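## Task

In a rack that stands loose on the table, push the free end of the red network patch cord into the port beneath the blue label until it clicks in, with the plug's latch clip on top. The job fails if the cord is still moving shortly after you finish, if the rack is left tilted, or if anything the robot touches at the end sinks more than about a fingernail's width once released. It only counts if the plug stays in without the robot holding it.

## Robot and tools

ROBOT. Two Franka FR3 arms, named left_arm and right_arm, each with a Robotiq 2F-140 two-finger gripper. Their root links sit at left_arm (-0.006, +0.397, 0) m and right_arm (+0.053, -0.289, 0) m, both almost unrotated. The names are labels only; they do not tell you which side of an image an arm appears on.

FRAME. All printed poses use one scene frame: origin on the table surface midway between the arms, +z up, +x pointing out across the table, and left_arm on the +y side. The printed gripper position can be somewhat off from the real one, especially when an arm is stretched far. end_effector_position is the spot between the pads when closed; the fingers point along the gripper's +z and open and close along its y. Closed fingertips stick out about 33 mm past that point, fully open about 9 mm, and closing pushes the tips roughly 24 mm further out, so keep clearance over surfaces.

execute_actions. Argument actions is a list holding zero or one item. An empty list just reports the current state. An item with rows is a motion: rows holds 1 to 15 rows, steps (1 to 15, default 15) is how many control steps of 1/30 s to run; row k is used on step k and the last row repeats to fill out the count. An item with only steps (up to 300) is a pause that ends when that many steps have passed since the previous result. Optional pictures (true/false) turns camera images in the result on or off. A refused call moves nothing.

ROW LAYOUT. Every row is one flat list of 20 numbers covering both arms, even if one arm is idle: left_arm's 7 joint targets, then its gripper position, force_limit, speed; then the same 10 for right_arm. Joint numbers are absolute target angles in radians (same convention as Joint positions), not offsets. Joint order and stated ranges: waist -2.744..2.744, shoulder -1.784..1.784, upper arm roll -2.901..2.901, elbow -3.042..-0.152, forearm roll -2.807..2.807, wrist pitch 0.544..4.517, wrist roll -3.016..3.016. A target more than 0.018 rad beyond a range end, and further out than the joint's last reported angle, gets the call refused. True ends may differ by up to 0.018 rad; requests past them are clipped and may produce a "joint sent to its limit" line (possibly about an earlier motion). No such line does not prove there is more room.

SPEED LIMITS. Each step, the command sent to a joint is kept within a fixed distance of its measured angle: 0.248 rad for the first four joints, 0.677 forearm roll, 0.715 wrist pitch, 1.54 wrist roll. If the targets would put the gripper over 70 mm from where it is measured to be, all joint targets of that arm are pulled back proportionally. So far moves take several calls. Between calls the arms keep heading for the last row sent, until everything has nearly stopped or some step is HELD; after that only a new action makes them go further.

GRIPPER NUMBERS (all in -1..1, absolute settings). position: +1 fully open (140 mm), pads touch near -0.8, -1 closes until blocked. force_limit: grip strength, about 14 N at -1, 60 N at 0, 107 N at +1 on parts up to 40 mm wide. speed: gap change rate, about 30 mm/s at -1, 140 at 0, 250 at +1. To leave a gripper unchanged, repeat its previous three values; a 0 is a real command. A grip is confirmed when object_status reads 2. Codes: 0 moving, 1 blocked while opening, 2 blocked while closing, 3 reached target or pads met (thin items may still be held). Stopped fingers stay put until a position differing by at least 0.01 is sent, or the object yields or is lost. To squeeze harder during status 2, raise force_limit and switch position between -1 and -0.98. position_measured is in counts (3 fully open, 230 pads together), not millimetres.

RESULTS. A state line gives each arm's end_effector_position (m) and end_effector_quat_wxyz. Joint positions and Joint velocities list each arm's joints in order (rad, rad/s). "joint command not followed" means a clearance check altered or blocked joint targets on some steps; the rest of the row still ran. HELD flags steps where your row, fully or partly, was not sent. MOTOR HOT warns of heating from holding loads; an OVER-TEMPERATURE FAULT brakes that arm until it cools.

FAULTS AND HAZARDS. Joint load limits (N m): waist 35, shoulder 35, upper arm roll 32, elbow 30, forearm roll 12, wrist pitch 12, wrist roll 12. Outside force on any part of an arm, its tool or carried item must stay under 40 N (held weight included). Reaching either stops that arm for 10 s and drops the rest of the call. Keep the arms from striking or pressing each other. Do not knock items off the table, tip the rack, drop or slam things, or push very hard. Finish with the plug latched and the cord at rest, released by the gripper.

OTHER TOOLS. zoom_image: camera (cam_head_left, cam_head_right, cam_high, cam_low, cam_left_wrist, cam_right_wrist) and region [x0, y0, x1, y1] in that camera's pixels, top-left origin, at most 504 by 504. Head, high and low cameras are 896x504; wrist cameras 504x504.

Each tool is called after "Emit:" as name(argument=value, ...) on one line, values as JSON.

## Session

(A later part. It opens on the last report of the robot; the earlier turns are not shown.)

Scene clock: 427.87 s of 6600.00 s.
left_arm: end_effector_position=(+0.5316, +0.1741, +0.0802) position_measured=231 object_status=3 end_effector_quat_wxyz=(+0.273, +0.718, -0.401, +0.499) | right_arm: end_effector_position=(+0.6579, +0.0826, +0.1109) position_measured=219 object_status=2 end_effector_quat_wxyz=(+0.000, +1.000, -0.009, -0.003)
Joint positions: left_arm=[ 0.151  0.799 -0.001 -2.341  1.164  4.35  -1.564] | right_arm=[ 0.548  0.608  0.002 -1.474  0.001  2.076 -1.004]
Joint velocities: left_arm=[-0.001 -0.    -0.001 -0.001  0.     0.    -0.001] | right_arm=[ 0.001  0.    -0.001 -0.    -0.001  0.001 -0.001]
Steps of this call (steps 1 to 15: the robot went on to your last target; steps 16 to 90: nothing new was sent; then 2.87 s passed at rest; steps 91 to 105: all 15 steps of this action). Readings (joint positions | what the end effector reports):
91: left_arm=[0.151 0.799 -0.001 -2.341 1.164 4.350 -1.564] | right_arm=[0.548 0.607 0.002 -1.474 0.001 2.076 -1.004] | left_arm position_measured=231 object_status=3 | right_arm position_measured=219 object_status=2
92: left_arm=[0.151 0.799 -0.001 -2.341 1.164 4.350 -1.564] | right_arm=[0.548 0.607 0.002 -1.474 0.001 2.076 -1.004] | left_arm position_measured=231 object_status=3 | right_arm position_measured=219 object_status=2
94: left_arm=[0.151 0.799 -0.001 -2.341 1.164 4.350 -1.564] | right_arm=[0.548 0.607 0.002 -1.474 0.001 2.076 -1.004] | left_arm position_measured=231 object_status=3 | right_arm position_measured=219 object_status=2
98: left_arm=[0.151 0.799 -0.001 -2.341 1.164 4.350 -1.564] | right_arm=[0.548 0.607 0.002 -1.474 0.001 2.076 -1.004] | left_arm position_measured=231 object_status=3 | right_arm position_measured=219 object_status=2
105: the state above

Emit:
execute_actions(actions=[{"rows":[[0.15,0.80,0,-2.3416,1.16,4.35,-1.571,-1,-0.5,0,0.5465,0.6105,0.0008,-1.4720,-0.0005,2.084,-1.008,-1,0.6,-0.9],[0.15,0.80,0,-2.3416,1.16,4.35,-1.571,-1,-0.5,0,0.5468,0.6105,0.0008,-1.4720,-0.0005,2.084,-1.008,-1,0.6,-0.9],[0.15,0.80,0,-2.3416,1.16,4.35,-1.571,-1,-0.5,0,0.5471,0.6105,0.0008,-1.4720,-0.0005,2.084,-1.008,-1,0.6,-0.9],[0.15,0.80,0,-2.3416,1.16,4.35,-1.571,-1,-0.5,0,0.5474,0.6105,0.0008,-1.4720,-0.0005,2.084,-1.008,-1,0.6,-0.9],[0.15,0.80,0,-2.3416,1.16,4.35,-1.571,-1,-0.5,0,0.5477,0.6105,0.0008,-1.4720,-0.0005,2.084,-1.008,-1,0.6,-0.9],[0.15,0.80,0,-2.3416,1.16,4.35,-1.571,-1,-0.5,0,0.5480,0.6105,0.0008,-1.4720,-0.0005,2.084,-1.008,-1,0.6,-0.9],[0.15,0.80,0,-2.3416,1.16,4.35,-1.571,-1,-0.5,0,0.5483,0.6105,0.0008,-1.4720,-0.0005,2.084,-1.008,-1,0.6,-0.9],[0.15,0.80,0,-2.3416,1.16,4.35,-1.571,-1,-0.5,0,0.5486,0.6105,0.0008,-1.4720,-0.0005,2.084,-1.008,-1,0.6,-0.9],[0.15,0.80,0,-2.3416,1.16,4.35,-1.571,-1,-0.5,0,0.5489,0.6105,0.0008,-1.4720,-0.0005,2.084,-1.008,-1,0.6,-0.9]],"steps":15}], pictures=true)

Emit:
zoom_image(camera="cam_left_wrist", region=[140, 150, 180, 190])

Scene clock: 436.83 s of 6600.00 s.
left_arm: end_effector_position=(+0.5316, +0.1741, +0.0802) position_measured=231 object_status=3 end_effector_quat_wxyz=(+0.273, +0.718, -0.401, +0.499) | right_arm: end_effector_position=(+0.6580, +0.0829, +0.1104) position_measured=219 object_status=2 end_effector_quat_wxyz=(+0.000, +1.000, -0.009, -0.002)
Joint positions: left_arm=[ 0.151  0.799 -0.001 -2.341  1.164  4.35  -1.564] | right_arm=[ 0.549  0.608  0.002 -1.474  0.001  2.077 -1.004]
Joint velocities: left_arm=[-0.     0.    -0.001 -0.     0.     0.    -0.   ] | right_arm=[ 0.001 -0.001  0.001  0.     0.001  0.001 -0.   ]
Steps of this call (steps 1 to 15: the robot went on to your last target; steps 16 to 90: nothing new was sent; then 5.47 s passed at rest; steps 91 to 105: all 15 steps of this action). Readings (joint positions | what the end effector reports):
91: left_arm=[0.151 0.799 -0.001 -2.341 1.164 4.350 -1.564] | right_arm=[0.548 0.608 0.002 -1.474 0.001 2.076 -1.004] | left_arm position_measured=231 object_status=3 | right_arm position_measured=219 object_status=2
92: left_arm=[0.151 0.799 -0.001 -2.341 1.164 4.350 -1.564] | right_arm=[0.548 0.608 0.002 -1.474 0.001 2.076 -1.004] | left_arm position_measured=231 object_status=3 | right_arm position_measured=219 object_status=2
94: left_arm=[0.151 0.799 -0.001 -2.341 1.164 4.350 -1.564] | right_arm=[0.548 0.608 0.002 -1.474 0.001 2.076 -1.004] | left_arm position_measured=231 object_status=3 | right_arm position_measured=219 object_status=2
98: left_arm=[0.151 0.799 -0.001 -2.341 1.164 4.350 -1.564] | right_arm=[0.549 0.608 0.002 -1.474 0.001 2.077 -1.004] | left_arm position_measured=231 object_status=3 | right_arm position_measured=219 object_status=2
105: the state above

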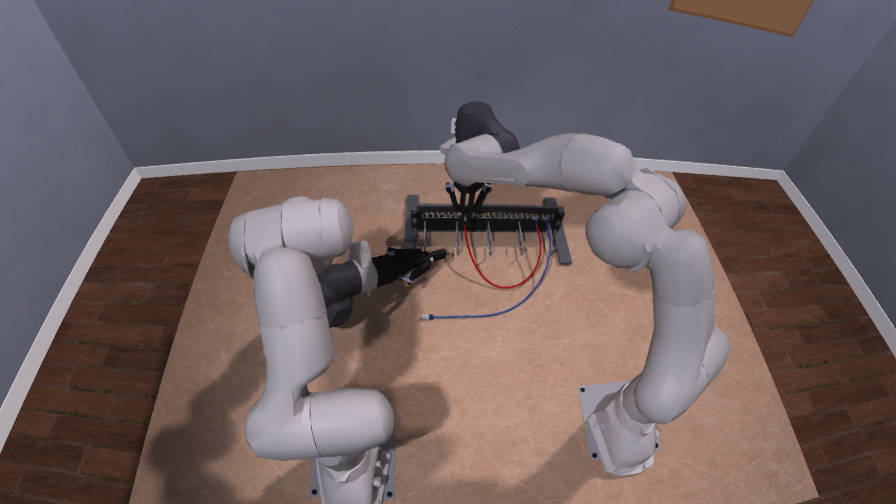

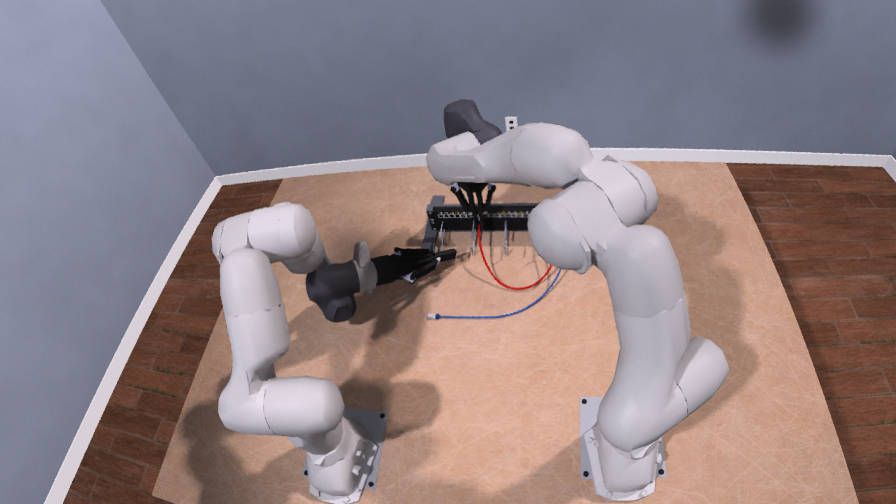

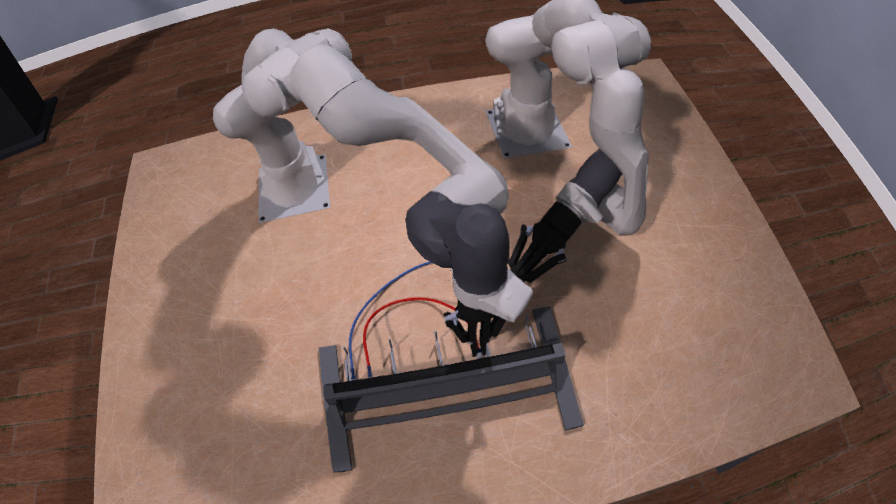

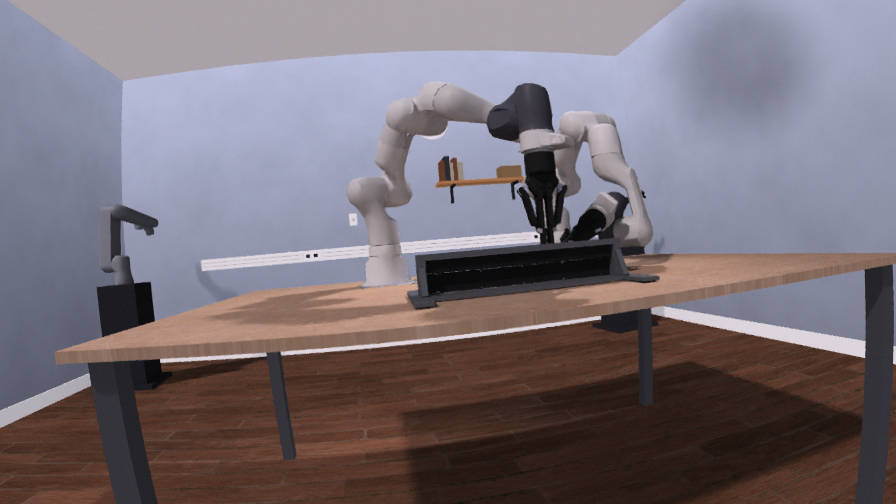

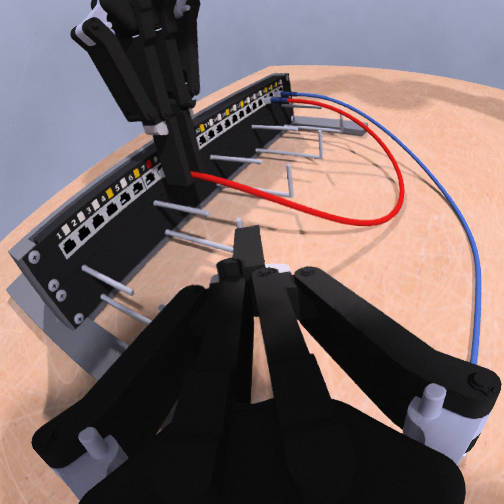

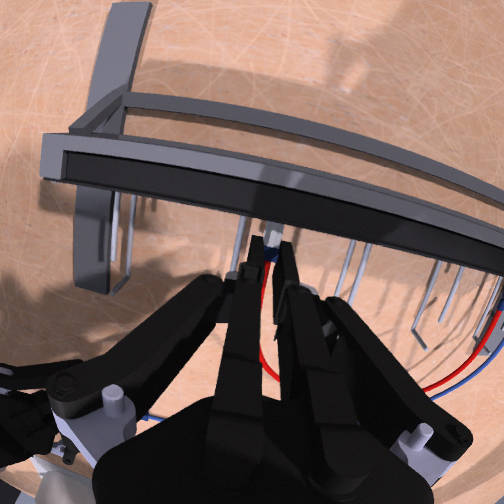

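Region (140, 150, 180, 190) of cam_left_wrist's 504x504 image, scaled by 12.600, with more detail than that image has.

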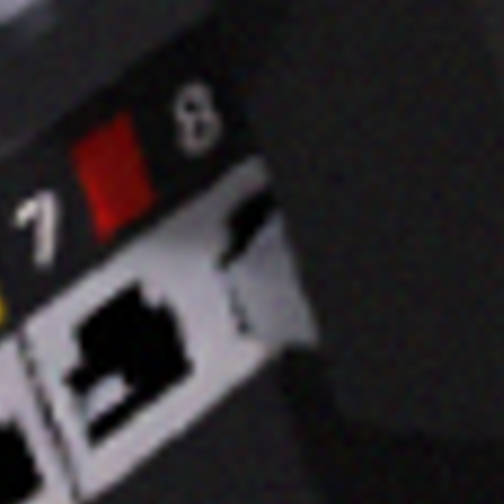

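Emit:
execute_actions(actions=[{"rows":[[0.15,0.80,0,-2.3416,1.16,4.35,-1.571,-1,-0.5,0,0.5478,0.609,0.0008,-1.4720,-0.0005,2.083,-1.008,-1,0.6,-0.9],[0.15,0.80,0,-2.3416,1.16,4.35,-1.571,-1,-0.5,0,0.5478,0.608,0.0008,-1.4720,-0.0005,2.083,-1.008,-1,0.6,-0.9],[0.15,0.80,0,-2.3416,1.16,4.35,-1.571,-1,-0.5,0,0.5478,0.607,0.0008,-1.4720,-0.0005,2.083,-1.008,-1,0.6,-0.9],[0.15,0.80,0,-2.3416,1.16,4.35,-1.571,-1,-0.5,0,0.5478,0.6065,0.0008,-1.4720,-0.0005,2.083,-1.008,-1,0.6,-0.9],[0.15,0.80,0,-2.3416,1.16,4.35,-1.571,-1,-0.5,0,0.5478,0.6062,0.0008,-1.4720,-0.0005,2.083,-1.008,-1,0.6,-0.9],[0.15,0.80,0,-2.3416,1.16,4.35,-1.571,-1,-0.5,0,0.5478,0.6059,0.0008,-1.4720,-0.0005,2.083,-1.008,-1,0.6,-0.9],[0.15,0.80,0,-2.3416,1.16,4.35,-1.571,-1,-0.5,0,0.5478,0.6056,0.0008,-1.4720,-0.0005,2.083,-1.008,-1,0.6,-0.9],[0.15,0.80,0,-2.3416,1.16,4.35,-1.571,-1,-0.5,0,0.5478,0.6053,0.0008,-1.4720,-0.0005,2.083,-1.008,-1,0.6,-0.9],[0.15,0.80,0,-2.3416,1.16,4.35,-1.571,-1,-0.5,0,0.5478,0.6050,0.0008,-1.4720,-0.0005,2.083,-1.008,-1,0.6,-0.9]],"steps":15}], pictures=false)

Scene clock: 446.37 s of 6600.00 s.
left_arm: end_effector_position=(+0.5316, +0.1741, +0.0802) position_measured=231 object_status=3 end_effector_quat_wxyz=(+0.273, +0.718, -0.401, +0.499) | right_arm: end_effector_position=(+0.6580, +0.0829, +0.1106) position_measured=219 object_status=2 end_effector_quat_wxyz=(+0.000, +1.000, -0.009, -0.002)
Joint positions: left_arm=[ 0.151  0.799 -0.001 -2.341  1.164  4.35  -1.564] | right_arm=[ 0.549  0.608  0.002 -1.474  0.001  2.077 -1.004]
Joint velocities: left_arm=[-0.001 -0.001  0.001  0.001  0.    -0.001 -0.002] | right_arm=[-0.     0.    -0.    -0.    -0.     0.001 -0.   ]
Steps of this call (steps 1 to 15: the robot went on to your last target; steps 16 to 90: nothing new was sent; then 6.03 s passed at rest; steps 91 to 105: all 15 steps of this action). Readings (joint positions | what the end effector reports):
91: left_arm=[0.151 0.799 -0.001 -2.341 1.164 4.350 -1.564] | right_arm=[0.549 0.608 0.002 -1.474 0.001 2.077 -1.004] | left_arm position_measured=231 object_status=3 | right_arm position_measured=219 object_status=2
92: left_arm=[0.151 0.799 -0.001 -2.341 1.164 4.350 -1.564] | right_arm=[0.549 0.608 0.002 -1.474 0.001 2.077 -1.004] | left_arm position_measured=231 object_status=3 | right_arm position_measured=219 object_status=2
94: left_arm=[0.151 0.799 -0.001 -2.341 1.164 4.350 -1.564] | right_arm=[0.549 0.608 0.002 -1.474 0.001 2.077 -1.004] | left_arm position_measured=231 object_status=3 | right_arm position_measured=219 object_status=2
98: left_arm=[0.151 0.799 -0.001 -2.341 1.164 4.350 -1.564] | right_arm=[0.549 0.608 0.002 -1.474 0.001 2.077 -1.004] | left_arm position_measured=231 object_status=3 | right_arm position_measured=219 object_status=2
105: the state above

Emit:
execute_actions(actions=[{"rows":[[0.15,0.80,0,-2.3416,1.16,4.35,-1.571,-1,-0.5,0,0.5478,0.6047,0.0008,-1.4720,-0.0005,2.083,-1.008,-1,0.6,-0.9],[0.15,0.80,0,-2.3416,1.16,4.35,-1.571,-1,-0.5,0,0.5478,0.6044,0.0008,-1.4720,-0.0005,2.083,-1.008,-1,0.6,-0.9]],"steps":15}], pictures=false)

Emit:
execute_actions(actions=[{"rows":[[0.15,0.80,0,-2.3416,1.16,4.35,-1.571,-1,-0.5,0,0.5478,0.6041,0.0008,-1.4720,-0.0005,2.083,-1.008,-1,0.6,-0.9],[0.15,0.80,0,-2.3416,1.16,4.35,-1.571,-1,-0.5,0,0.5478,0.6039,0.0008,-1.4720,-0.0005,2.083,-1.008,-1,0.6,-0.9]],"steps":15}], pictures=false)

Scene clock: 451.70 s of 6600.00 s.
left_arm: end_effector_position=(+0.5316, +0.1741, +0.0802) position_measured=231 object_status=3 end_effector_quat_wxyz=(+0.273, +0.718, -0.401, +0.499) | right_arm: end_effector_position=(+0.6580, +0.0829, +0.1106) position_measured=219 object_status=2 end_effector_quat_wxyz=(+0.000, +1.000, -0.009, -0.002)
Joint positions: left_arm=[ 0.151  0.799 -0.001 -2.341  1.164  4.35  -1.564] | right_arm=[ 0.549  0.608  0.002 -1.474  0.001  2.077 -1.004]
Joint velocities: left_arm=[ 0.001 -0.     0.001  0.     0.     0.    -0.   ] | right_arm=[ 0.     0.    -0.001 -0.001  0.     0.001  0.   ]
Steps of this call (steps 1 to 15: the robot went on to your last target; steps 16 to 90: nothing new was sent; then 1.83 s passed at rest; steps 91 to 105: all 15 steps of this action). Readings (joint positions | what the end effector reports):
91: left_arm=[0.151 0.799 -0.001 -2.341 1.164 4.350 -1.564] | right_arm=[0.549 0.608 0.002 -1.474 0.001 2.077 -1.004] | left_arm position_measured=231 object_status=3 | right_arm position_measured=219 object_status=2
92: left_arm=[0.151 0.799 -0.001 -2.341 1.164 4.350 -1.564] | right_arm=[0.549 0.608 0.002 -1.474 0.001 2.077 -1.004] | left_arm position_measured=231 object_status=3 | right_arm position_measured=219 object_status=2
94: left_arm=[0.151 0.799 -0.001 -2.341 1.164 4.350 -1.564] | right_arm=[0.549 0.608 0.002 -1.474 0.001 2.077 -1.004] | left_arm position_measured=231 object_status=3 | right_arm position_measured=219 object_status=2
98: left_arm=[0.151 0.799 -0.001 -2.341 1.164 4.350 -1.564] | right_arm=[0.549 0.608 0.002 -1.474 0.001 2.077 -1.004] | left_arm position_measured=231 object_status=3 | right_arm position_measured=219 object_status=2
105: the state above

Scene clock: 452.20 s of 6600.00 s.
left_arm: end_effector_position=(+0.5316, +0.1741, +0.0802) position_measured=231 object_status=3 end_effector_quat_wxyz=(+0.273, +0.718, -0.401, +0.499) | right_arm: end_effector_position=(+0.6580, +0.0829, +0.1107) position_measured=219 object_status=2 end_effector_quat_wxyz=(+0.000, +1.000, -0.009, -0.002)
Joint positions: left_arm=[ 0.151  0.799 -0.001 -2.341  1.164  4.35  -1.564] | right_arm=[ 0.549  0.608  0.002 -1.474  0.001  2.077 -1.004]
Joint velocities: left_arm=[ 0.    -0.    -0.001 -0.    -0.001 -0.    -0.002] | right_arm=[-0.    -0.     0.001 -0.    -0.    -0.001 -0.   ]
Steps of this call (steps 1 to 15: all 15 steps of this action). Readings (joint positions | what the end effector reports):
1: left_arm=[0.151 0.799 -0.001 -2.341 1.164 4.350 -1.564] | right_arm=[0.549 0.608 0.002 -1.474 0.001 2.077 -1.004] | left_arm position_measured=231 object_status=3 | right_arm position_measured=219 object_status=2
2: left_arm=[0.151 0.799 -0.001 -2.341 1.164 4.350 -1.564] | right_arm=[0.549 0.608 0.002 -1.474 0.001 2.077 -1.004] | left_arm position_measured=231 object_status=3 | right_arm position_measured=219 object_status=2
4: left_arm=[0.151 0.799 -0.001 -2.341 1.164 4.350 -1.564] | right_arm=[0.549 0.608 0.002 -1.474 0.001 2.077 -1.004] | left_arm position_measured=231 object_status=3 | right_arm position_measured=219 object_status=2
8: left_arm=[0.151 0.799 -0.001 -2.341 1.164 4.350 -1.564] | right_arm=[0.549 0.608 0.002 -1.474 0.001 2.077 -1.004] | left_arm position_measured=231 object_status=3 | right_arm position_measured=219 object_status=2
15: the state above

Emit:
execute_actions(actions=[{"rows":[[0.15,0.80,0,-2.3416,1.16,4.35,-1.571,-1,-0.5,0,0.5478,0.6037,0.0008,-1.4720,-0.0005,2.082,-1.008,-1,0.6,-0.9],[0.15,0.80,0,-2.3416,1.16,4.35,-1.571,-1,-0.5,0,0.5478,0.6036,0.0008,-1.4720,-0.0005,2.081,-1.008,-1,0.6,-0.9],[0.15,0.80,0,-2.3416,1.16,4.35,-1.571,-1,-0.5,0,0.5478,0.6035,0.0008,-1.4720,-0.0005,2.080,-1.008,-1,0.6,-0.9]],"steps":15}], pictures=false)

Scene clock: 456.90 s of 6600.00 s.
left_arm: end_effector_position=(+0.5316, +0.1741, +0.0802) position_measured=231 object_status=3 end_effector_quat_wxyz=(+0.273, +0.718, -0.401, +0.499) | right_arm: end_effector_position=(+0.6581, +0.0830, +0.1110) position_measured=219 object_status=2 end_effector_quat_wxyz=(-0.000, +1.000, -0.009, -0.002)
Joint positions: left_arm=[ 0.151  0.799 -0.001 -2.341  1.164  4.35  -1.564] | right_arm=[ 0.549  0.608  0.002 -1.474  0.001  2.077 -1.004]
Joint velocities: left_arm=[-0.001  0.001  0.     0.     0.     0.     0.001] | right_arm=[ 0.001 -0.001 -0.001 -0.001  0.001 -0.     0.001]
Steps of this call (steps 1 to 15: the robot went on to your last target; steps 16 to 90: nothing new was sent; then 1.20 s passed at rest; steps 91 to 105: all 15 steps of this action). Readings (joint positions | what the end effector reports):
91: left_arm=[0.151 0.799 -0.001 -2.341 1.164 4.350 -1.564] | right_arm=[0.549 0.608 0.002 -1.474 0.001 2.077 -1.004] | left_arm position_measured=231 object_status=3 | right_arm position_measured=219 object_status=2
92: left_arm=[0.151 0.799 -0.001 -2.341 1.164 4.350 -1.564] | right_arm=[0.549 0.608 0.002 -1.474 0.001 2.077 -1.004] | left_arm position_measured=231 object_status=3 | right_arm position_measured=219 object_status=2
94: left_arm=[0.151 0.799 -0.001 -2.341 1.164 4.350 -1.564] | right_arm=[0.549 0.608 0.002 -1.474 0.001 2.077 -1.004] | left_arm position_measured=231 object_status=3 | right_arm position_measured=219 object_status=2
98: left_arm=[0.151 0.799 -0.001 -2.341 1.164 4.350 -1.564] | right_arm=[0.549 0.608 0.002 -1.474 0.001 2.077 -1.004] | left_arm position_measured=231 object_status=3 | right_arm position_measured=219 object_status=2
105: the state above

Emit:
execute_actions(actions=[{"rows":[[0.15,0.80,0,-2.3416,1.16,4.35,-1.571,-1,-0.5,0,0.5470,0.6033,0.0008,-1.4720,-0.0005,2.080,-1.008,-1,0.6,-0.9],[0.15,0.80,0,-2.3416,1.16,4.35,-1.571,-1,-0.5,0,0.5465,0.6031,0.0008,-1.4720,-0.0005,2.080,-1.008,-1,0.6,-0.9]],"steps":15}], pictures=true)

Emit:
zoom_image(camera="cam_left_wrist", region=[140, 150, 180, 190])

Scene clock: 460.87 s of 6600.00 s.
left_arm: end_effector_position=(+0.5316, +0.1741, +0.0802) position_measured=231 object_status=3 end_effector_quat_wxyz=(+0.273, +0.718, -0.401, +0.499) | right_arm: end_effector_position=(+0.6581, +0.0830, +0.1111) position_measured=219 object_status=2 end_effector_quat_wxyz=(-0.000, +1.000, -0.009, -0.002)
Joint positions: left_arm=[ 0.151  0.799 -0.001 -2.341  1.164  4.35  -1.564] | right_arm=[ 0.549  0.607  0.002 -1.474  0.001  2.077 -1.004]
Joint velocities: left_arm=[-0.001  0.001  0.     0.001 -0.    -0.001 -0.001] | right_arm=[-0.     0.002 -0.    -0.    -0.001  0.001  0.002]
Steps of this call (steps 1 to 15: the robot went on to your last target; steps 16 to 90: nothing new was sent; then 0.47 s passed at rest; steps 91 to 105: all 15 steps of this action). Readings (joint positions | what the end effector reports):
91: left_arm=[0.151 0.799 -0.001 -2.341 1.164 4.350 -1.564] | right_arm=[0.549 0.607 0.002 -1.474 0.001 2.077 -1.004] | left_arm position_measured=231 object_status=3 | right_arm position_measured=219 object_status=2
92: left_arm=[0.151 0.799 -0.001 -2.341 1.164 4.350 -1.564] | right_arm=[0.549 0.607 0.002 -1.474 0.001 2.077 -1.004] | left_arm position_measured=231 object_status=3 | right_arm position_measured=219 object_status=2
94: left_arm=[0.151 0.799 -0.001 -2.341 1.164 4.350 -1.564] | right_arm=[0.549 0.607 0.002 -1.474 0.001 2.077 -1.004] | left_arm position_measured=231 object_status=3 | right_arm position_measured=219 object_status=2
98: left_arm=[0.151 0.799 -0.001 -2.341 1.164 4.350 -1.564] | right_arm=[0.549 0.607 0.002 -1.474 0.001 2.077 -1.004] | left_arm position_measured=231 object_status=3 | right_arm position_measured=219 object_status=2
105: the state above

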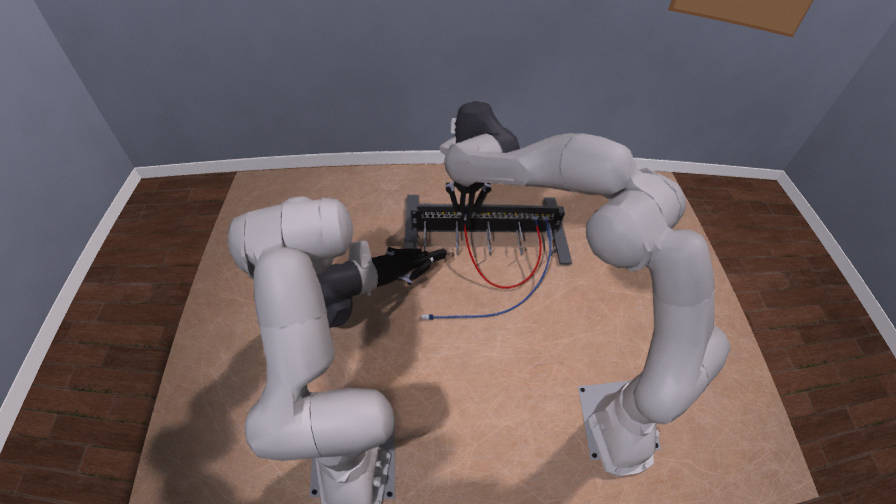

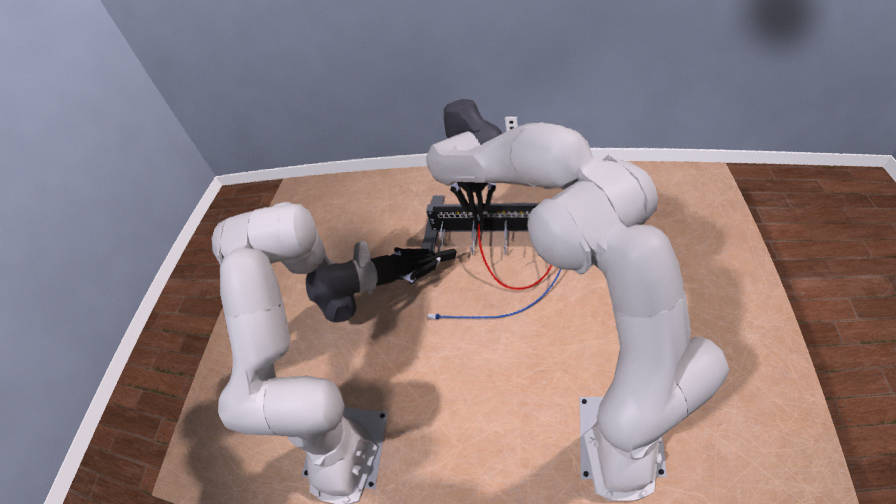

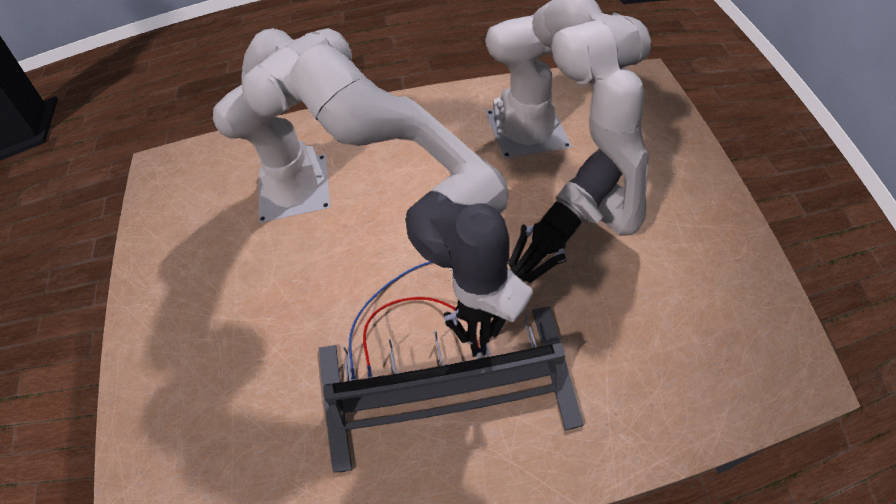

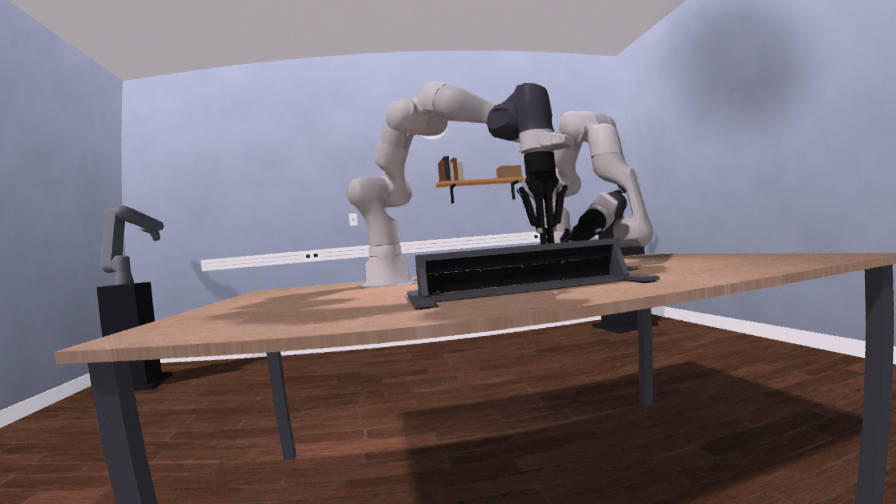

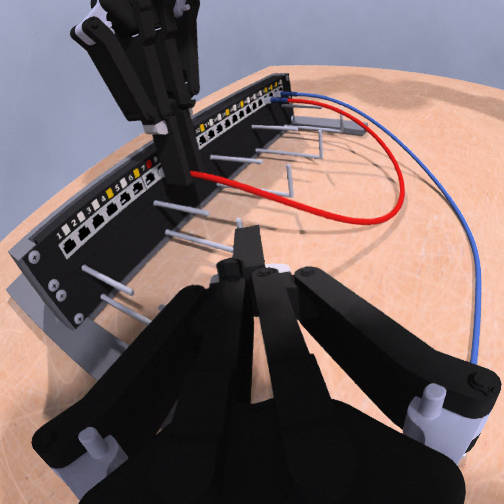

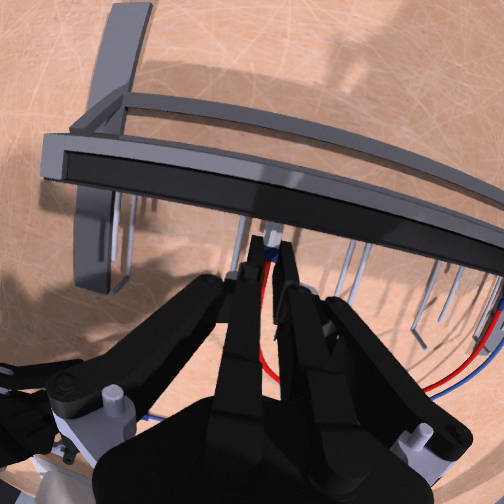

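Region (140, 150, 180, 190) of cam_left_wrist's 504x504 image, scaled by 12.600, with more detail than that image has.

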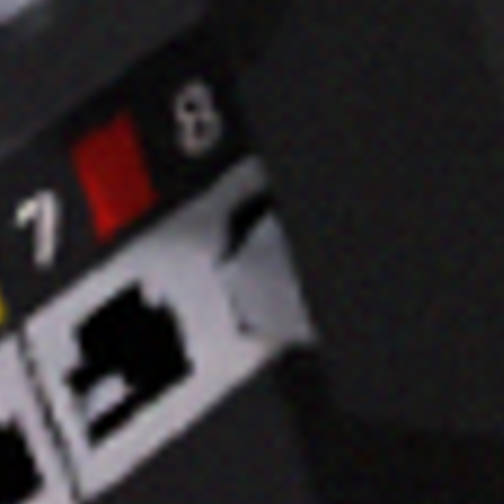

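Emit:
execute_actions(actions=[{"rows":[[0.15,0.80,0,-2.3416,1.16,4.35,-1.571,-1,-0.5,0,0.5462,0.604,0.0008,-1.4720,-0.0005,2.081,-1.008,-1,0.6,-0.9],[0.15,0.80,0,-2.3416,1.16,4.35,-1.571,-1,-0.5,0,0.5459,0.605,0.0008,-1.4720,-0.0005,2.082,-1.008,-1,0.6,-0.9],[0.15,0.80,0,-2.3416,1.16,4.35,-1.571,-1,-0.5,0,0.5456,0.6055,0.0008,-1.4720,-0.0005,2.083,-1.008,-1,0.6,-0.9],[0.15,0.80,0,-2.3416,1.16,4.35,-1.571,-1,-0.5,0,0.5453,0.606,0.0008,-1.4715,-0.0005,2.084,-1.008,-1,0.6,-0.9],[0.15,0.80,0,-2.3416,1.16,4.35,-1.571,-1,-0.5,0,0.5450,0.606,0.0008,-1.4710,-0.0005,2.085,-1.008,-1,0.6,-0.9],[0.15,0.80,0,-2.3416,1.16,4.35,-1.571,-1,-0.5,0,0.5447,0.606,0.0008,-1.4710,-0.0005,2.086,-1.008,-1,0.6,-0.9],[0.15,0.80,0,-2.3416,1.16,4.35,-1.571,-1,-0.5,0,0.5444,0.606,0.0008,-1.4710,-0.0005,2.087,-1.008,-1,0.6,-0.9]],"steps":15}], pictures=false)

Scene clock: 469.70 s of 6600.00 s.
left_arm: end_effector_position=(+0.5316, +0.1741, +0.0802) position_measured=231 object_status=3 end_effector_quat_wxyz=(+0.273, +0.718, -0.401, +0.499) | right_arm: end_effector_position=(+0.6582, +0.0830, +0.1111) position_measured=219 object_status=2 end_effector_quat_wxyz=(-0.000, +1.000, -0.009, -0.002)
Joint positions: left_arm=[ 0.151  0.799 -0.001 -2.341  1.164  4.35  -1.564] | right_arm=[ 0.549  0.607  0.002 -1.474  0.001  2.078 -1.004]
Joint velocities: left_arm=[-0.001 -0.001  0.    -0.     0.001 -0.    -0.   ] | right_arm=[-0.     0.001 -0.    -0.001  0.    -0.001  0.001]
Steps of this call (steps 1 to 15: the robot went on to your last target; steps 16 to 90: nothing new was sent; then 5.33 s passed at rest; steps 91 to 105: all 15 steps of this action). Readings (joint positions | what the end effector reports):
91: left_arm=[0.151 0.799 -0.001 -2.341 1.164 4.350 -1.564] | right_arm=[0.549 0.607 0.002 -1.474 0.001 2.077 -1.004] | left_arm position_measured=231 object_status=3 | right_arm position_measured=219 object_status=2
92: left_arm=[0.151 0.799 -0.001 -2.341 1.164 4.350 -1.564] | right_arm=[0.549 0.607 0.002 -1.474 0.001 2.077 -1.004] | left_arm position_measured=231 object_status=3 | right_arm position_measured=219 object_status=2
94: left_arm=[0.151 0.799 -0.001 -2.341 1.164 4.350 -1.564] | right_arm=[0.549 0.607 0.002 -1.474 0.001 2.077 -1.004] | left_arm position_measured=231 object_status=3 | right_arm position_measured=219 object_status=2
98: left_arm=[0.151 0.799 -0.001 -2.341 1.164 4.350 -1.564] | right_arm=[0.549 0.607 0.002 -1.474 0.001 2.078 -1.004] | left_arm position_measured=231 object_status=3 | right_arm position_measured=219 object_status=2
105: the state above

Emit:
execute_actions(actions=[{"rows":[[0.15,0.80,0,-2.3416,1.16,4.35,-1.571,-1,-0.5,0,0.5441,0.606,0.0008,-1.4710,-0.0005,2.087,-1.008,-1,0.6,-0.9],[0.15,0.80,0,-2.3416,1.16,4.35,-1.571,-1,-0.5,0,0.5438,0.606,0.0008,-1.4710,-0.0005,2.087,-1.008,-1,0.6,-0.9],[0.15,0.80,0,-2.3416,1.16,4.35,-1.571,-1,-0.5,0,0.5435,0.606,0.0008,-1.4710,-0.0005,2.087,-1.008,-1,0.6,-0.9],[0.15,0.80,0,-2.3416,1.16,4.35,-1.571,-1,-0.5,0,0.5432,0.606,0.0008,-1.4710,-0.0005,2.087,-1.008,-1,0.6,-0.9],[0.15,0.80,0,-2.3416,1.16,4.35,-1.571,-1,-0.5,0,0.5429,0.606,0.0008,-1.4710,-0.0005,2.087,-1.008,-1,0.6,-0.9],[0.15,0.80,0,-2.3416,1.16,4.35,-1.571,-1,-0.5,0,0.5426,0.606,0.0008,-1.4710,-0.0005,2.087,-1.008,-1,0.6,-0.9]],"steps":15}], pictures=false)

Scene clock: 476.50 s of 6600.00 s.
left_arm: end_effector_position=(+0.5316, +0.1741, +0.0802) position_measured=231 object_status=3 end_effector_quat_wxyz=(+0.273, +0.718, -0.401, +0.499) | right_arm: end_effector_position=(+0.6582, +0.0830, +0.1111) position_measured=219 object_status=2 end_effector_quat_wxyz=(-0.000, +1.000, -0.009, -0.002)
Joint positions: left_arm=[ 0.151  0.799 -0.001 -2.341  1.164  4.35  -1.564] | right_arm=[ 0.548  0.607  0.003 -1.474  0.001  2.078 -1.004]
Joint velocities: left_arm=[-0.001  0.    -0.001  0.002 -0.    -0.    -0.   ] | right_arm=[-0.     0.002 -0.001 -0.    -0.001 -0.    -0.001]
Steps of this call (steps 1 to 15: the robot went on to your last target; steps 16 to 90: nothing new was sent; then 3.30 s passed at rest; steps 91 to 105: all 15 steps of this action). Readings (joint positions | what the end effector reports):
91: left_arm=[0.151 0.799 -0.001 -2.341 1.164 4.350 -1.564] | right_arm=[0.549 0.607 0.002 -1.474 0.001 2.078 -1.004] | left_arm position_measured=231 object_status=3 | right_arm position_measured=219 object_status=2
92: left_arm=[0.151 0.799 -0.001 -2.341 1.164 4.350 -1.564] | right_arm=[0.549 0.607 0.002 -1.474 0.001 2.078 -1.004] | left_arm position_measured=231 object_status=3 | right_arm position_measured=219 object_status=2
94: left_arm=[0.151 0.799 -0.001 -2.341 1.164 4.350 -1.564] | right_arm=[0.549 0.607 0.002 -1.474 0.001 2.078 -1.004] | left_arm position_measured=231 object_status=3 | right_arm position_measured=219 object_status=2
98: left_arm=[0.151 0.799 -0.001 -2.341 1.164 4.350 -1.564] | right_arm=[0.548 0.607 0.003 -1.474 0.001 2.078 -1.004] | left_arm position_measured=231 object_status=3 | right_arm position_measured=219 object_status=2
105: the state above

Emit:
execute_actions(actions=[{"rows":[[0.15,0.80,0,-2.3416,1.16,4.35,-1.571,-1,-0.5,0,0.5445,0.605,0.0,-1.4710,-0.0005,2.085,-1.008,-1,0.6,-0.9],[0.15,0.80,0,-2.3416,1.16,4.35,-1.571,-1,-0.5,0,0.5445,0.604,0.0,-1.4710,-0.0005,2.085,-1.008,-1,0.6,-0.9],[0.15,0.80,0,-2.3416,1.16,4.35,-1.571,-1,-0.5,0,0.5445,0.6035,0.0,-1.4710,-0.0005,2.085,-1.008,-1,0.6,-0.9],[0.15,0.80,0,-2.3416,1.16,4.35,-1.571,-1,-0.5,0,0.5445,0.603,0.0,-1.4707,-0.0005,2.085,-1.008,-1,0.6,-0.9],[0.15,0.80,0,-2.3416,1.16,4.35,-1.571,-1,-0.5,0,0.5445,0.6025,0.0,-1.4704,-0.0005,2.085,-1.008,-1,0.6,-0.9],[0.15,0.80,0,-2.3416,1.16,4.35,-1.571,-1,-0.5,0,0.5445,0.602,0.0,-1.4700,-0.0005,2.085,-1.008,-1,0.6,-0.9]],"steps":15}], pictures=false)

Scene clock: 484.37 s of 6600.00 s.
left_arm: end_effector_position=(+0.5316, +0.1741, +0.0802) position_measured=231 object_status=3 end_effector_quat_wxyz=(+0.273, +0.718, -0.401, +0.499) | right_arm: end_effector_position=(+0.6582, +0.0830, +0.1111) position_measured=219 object_status=2 end_effector_quat_wxyz=(-0.000, +1.000, -0.009, -0.002)
Joint positions: left_arm=[ 0.151  0.799 -0.001 -2.341  1.164  4.35  -1.564] | right_arm=[ 0.548  0.607  0.003 -1.474  0.001  2.078 -1.004]
Joint velocities: left_arm=[-0.     0.    -0.001  0.001  0.001  0.001 -0.   ] | right_arm=[-0.001 -0.    -0.001 -0.    -0.001 -0.     0.001]
Steps of this call (steps 1 to 15: the robot went on to your last target; steps 16 to 90: nothing new was sent; then 4.37 s passed at rest; steps 91 to 105: all 15 steps of this action). Readings (joint positions | what the end effector reports):
91: left_arm=[0.151 0.799 -0.001 -2.341 1.164 4.350 -1.564] | right_arm=[0.548 0.607 0.003 -1.474 0.001 2.078 -1.004] | left_arm position_measured=231 object_status=3 | right_arm position_measured=219 object_status=2
92: left_arm=[0.151 0.799 -0.001 -2.341 1.164 4.350 -1.564] | right_arm=[0.548 0.607 0.003 -1.474 0.001 2.078 -1.004] | left_arm position_measured=231 object_status=3 | right_arm position_measured=219 object_status=2
94: left_arm=[0.151 0.799 -0.001 -2.341 1.164 4.350 -1.564] | right_arm=[0.548 0.607 0.003 -1.474 0.001 2.078 -1.004] | left_arm position_measured=231 object_status=3 | right_arm position_measured=219 object_status=2
98: left_arm=[0.151 0.799 -0.001 -2.341 1.164 4.350 -1.564] | right_arm=[0.548 0.607 0.003 -1.474 0.001 2.078 -1.004] | left_arm position_measured=231 object_status=3 | right_arm position_measured=219 object_status=2
105: the state above

Emit:
execute_actions(actions=[{"rows":[[0.15,0.80,0,-2.3416,1.16,4.35,-1.571,-1,-0.5,0,0.5445,0.604,0.0,-1.4710,-0.001,2.086,-1.008,-1,0.6,-0.9],[0.15,0.80,0,-2.3416,1.16,4.35,-1.571,-1,-0.5,0,0.5443,0.605,-0.0005,-1.4705,-0.0015,2.088,-1.008,-1,0.6,-0.9],[0.15,0.80,0,-2.3416,1.16,4.35,-1.571,-1,-0.5,0,0.5440,0.605,-0.001,-1.4700,-0.002,2.090,-1.008,-1,0.6,-0.9],[0.15,0.80,0,-2.3416,1.16,4.35,-1.571,-1,-0.5,0,0.5437,0.605,-0.0015,-1.4695,-0.0025,2.092,-1.008,-1,0.6,-0.9],[0.15,0.80,0,-2.3416,1.16,4.35,-1.571,-1,-0.5,0,0.5434,0.605,-0.002,-1.4690,-0.003,2.094,-1.008,-1,0.6,-0.9],[0.15,0.80,0,-2.3416,1.16,4.35,-1.571,-1,-0.5,0,0.5430,0.605,-0.0025,-1.4680,-0.0035,2.096,-1.008,-1,0.6,-0.9]],"steps":15}], pictures=false)

Scene clock: 496.47 s of 6600.00 s.
left_arm: end_effector_position=(+0.5316, +0.1741, +0.0802) position_measured=231 object_status=3 end_effector_quat_wxyz=(+0.273, +0.718, -0.401, +0.499) | right_arm: end_effector_position=(+0.6583, +0.0831, +0.1111) position_measured=219 object_status=2 end_effector_quat_wxyz=(-0.000, +1.000, -0.009, -0.002)
Joint positions: left_arm=[ 0.151  0.799 -0.001 -2.341  1.164  4.35  -1.564] | right_arm=[ 0.548  0.608  0.003 -1.474  0.001  2.078 -1.004]
Joint velocities: left_arm=[ 0.002  0.001  0.001  0.    -0.001 -0.001  0.   ] | right_arm=[ 0.     0.     0.002 -0.     0.    -0.001  0.001]
Steps of this call (steps 1 to 15: the robot went on to your last target; steps 16 to 90: nothing new was sent; then 8.60 s passed at rest; steps 91 to 105: all 15 steps of this action). Readings (joint positions | what the end effector reports):
91: left_arm=[0.151 0.799 -0.001 -2.341 1.164 4.350 -1.564] | right_arm=[0.548 0.607 0.003 -1.474 0.001 2.078 -1.004] | left_arm position_measured=231 object_status=3 | right_arm position_measured=219 object_status=2
92: left_arm=[0.151 0.799 -0.001 -2.341 1.164 4.350 -1.564] | right_arm=[0.548 0.607 0.003 -1.474 0.001 2.078 -1.004] | left_arm position_measured=231 object_status=3 | right_arm position_measured=219 object_status=2
94: left_arm=[0.151 0.799 -0.001 -2.341 1.164 4.350 -1.564] | right_arm=[0.548 0.607 0.003 -1.474 0.001 2.078 -1.004] | left_arm position_measured=231 object_status=3 | right_arm position_measured=219 object_status=2
98: left_arm=[0.151 0.799 -0.001 -2.341 1.164 4.350 -1.564] | right_arm=[0.548 0.608 0.003 -1.474 0.001 2.078 -1.004] | left_arm position_measured=231 object_status=3 | right_arm position_measured=219 object_status=2
105: the state above

Emit:
execute_actions(actions=[{"rows":[[0.15,0.80,0,-2.3416,1.16,4.35,-1.571,-1,-0.5,0,0.5430,0.606,-0.0025,-1.4680,-0.0035,2.096,-1.008,-1,0.6,-0.9],[0.15,0.80,0,-2.3416,1.16,4.35,-1.571,-1,-0.5,0,0.5430,0.607,-0.0025,-1.4685,-0.0035,2.096,-1.008,-1,0.6,-0.9],[0.15,0.80,0,-2.3416,1.16,4.35,-1.571,-1,-0.5,0,0.5430,0.608,-0.0025,-1.4690,-0.0035,2.096,-1.008,-1,0.6,-0.9],[0.15,0.80,0,-2.3416,1.16,4.35,-1.571,-1,-0.5,0,0.5430,0.6085,-0.0025,-1.4695,-0.0035,2.096,-1.008,-1,0.6,-0.9],[0.15,0.80,0,-2.3416,1.16,4.35,-1.571,-1,-0.5,0,0.5430,0.609,-0.0025,-1.4700,-0.0035,2.096,-1.008,-1,0.6,-0.9]],"steps":15}], pictures=true)

Emit:
zoom_image(camera="cam_left_wrist", region=[140, 150, 180, 190])

Scene clock: 505.53 s of 6600.00 s.
left_arm: end_effector_position=(+0.5316, +0.1741, +0.0802) position_measured=231 object_status=3 end_effector_quat_wxyz=(+0.273, +0.718, -0.401, +0.499) | right_arm: end_effector_position=(+0.6583, +0.0831, +0.1107) position_measured=219 object_status=2 end_effector_quat_wxyz=(-0.000, +1.000, -0.009, -0.002)
Joint positions: left_arm=[ 0.151  0.799 -0.001 -2.341  1.164  4.35  -1.564] | right_arm=[ 0.548  0.608  0.003 -1.474  0.001  2.079 -1.004]
Joint velocities: left_arm=[-0.    -0.001 -0.001 -0.    -0.001 -0.001  0.   ] | right_arm=[ 0.     0.002  0.001 -0.002  0.     0.     0.   ]
Steps of this call (steps 1 to 15: the robot went on to your last target; steps 16 to 90: nothing new was sent; then 5.57 s passed at rest; steps 91 to 105: all 15 steps of this action). Readings (joint positions | what the end effector reports):
91: left_arm=[0.151 0.799 -0.001 -2.341 1.164 4.350 -1.564] | right_arm=[0.548 0.608 0.003 -1.474 0.001 2.078 -1.004] | left_arm position_measured=231 object_status=3 | right_arm position_measured=219 object_status=2
92: left_arm=[0.151 0.799 -0.001 -2.341 1.164 4.350 -1.564] | right_arm=[0.548 0.608 0.003 -1.474 0.001 2.078 -1.004] | left_arm position_measured=231 object_status=3 | right_arm position_measured=219 object_status=2
94: left_arm=[0.151 0.799 -0.001 -2.341 1.164 4.350 -1.564] | right_arm=[0.548 0.608 0.003 -1.474 0.001 2.078 -1.004] | left_arm position_measured=231 object_status=3 | right_arm position_measured=219 object_status=2
98: left_arm=[0.151 0.799 -0.001 -2.341 1.164 4.350 -1.564] | right_arm=[0.548 0.608 0.003 -1.474 0.001 2.079 -1.004] | left_arm position_measured=231 object_status=3 | right_arm position_measured=219 object_status=2
105: the state above

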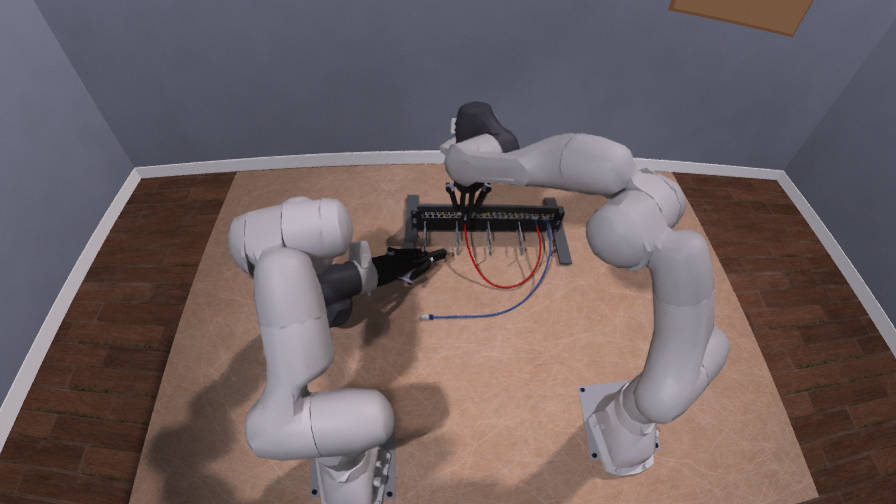

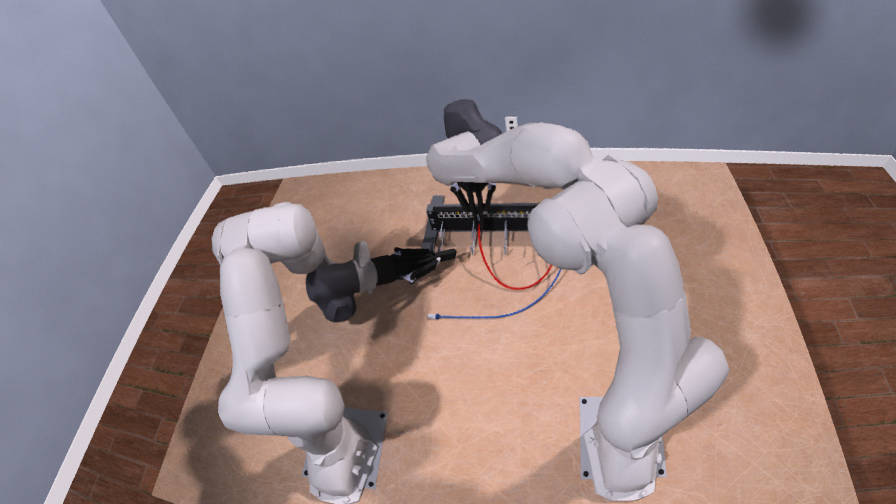

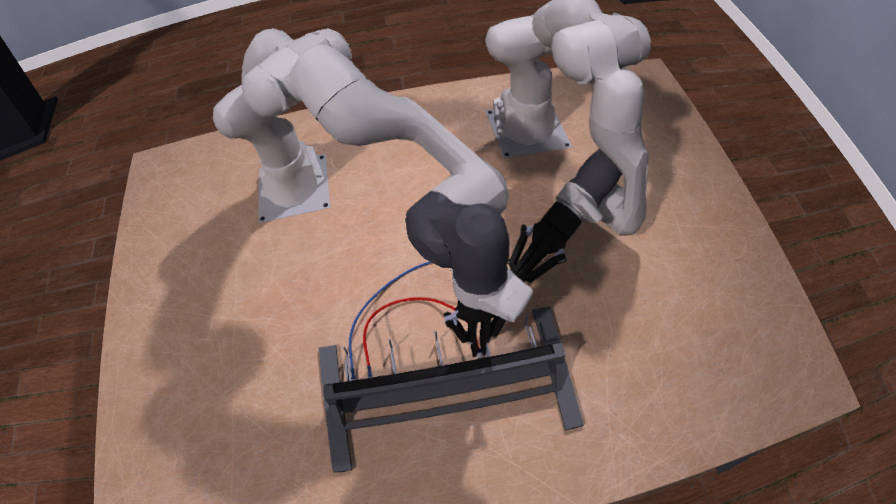

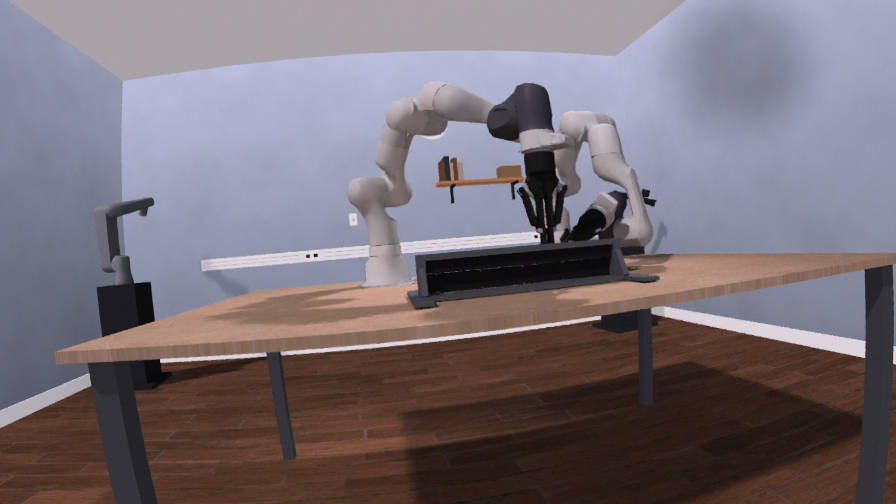

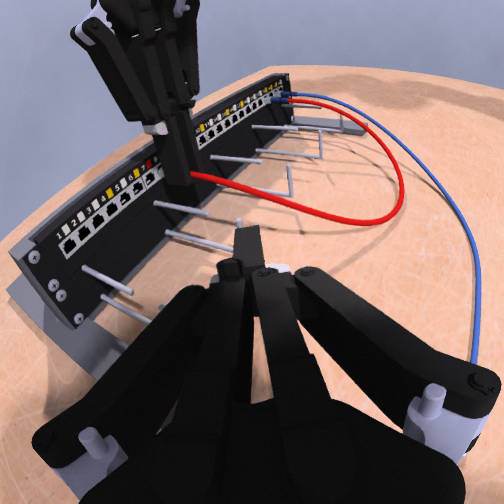

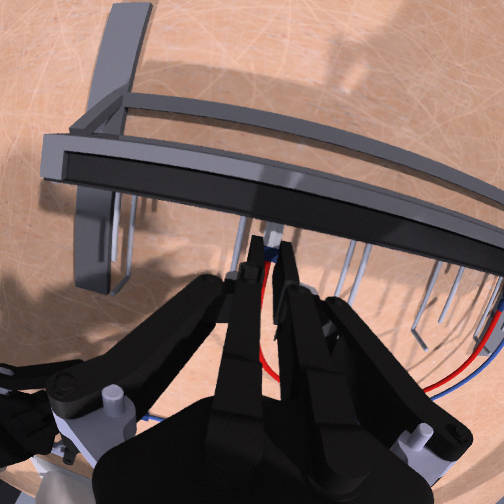

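Region (140, 150, 180, 190) of cam_left_wrist's 504x504 image, scaled by 12.600, with more detail than that image has.

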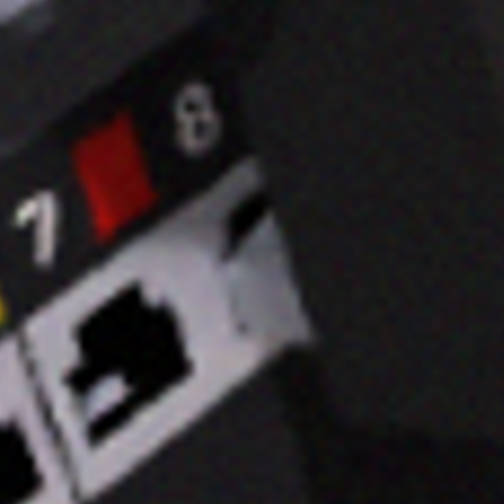

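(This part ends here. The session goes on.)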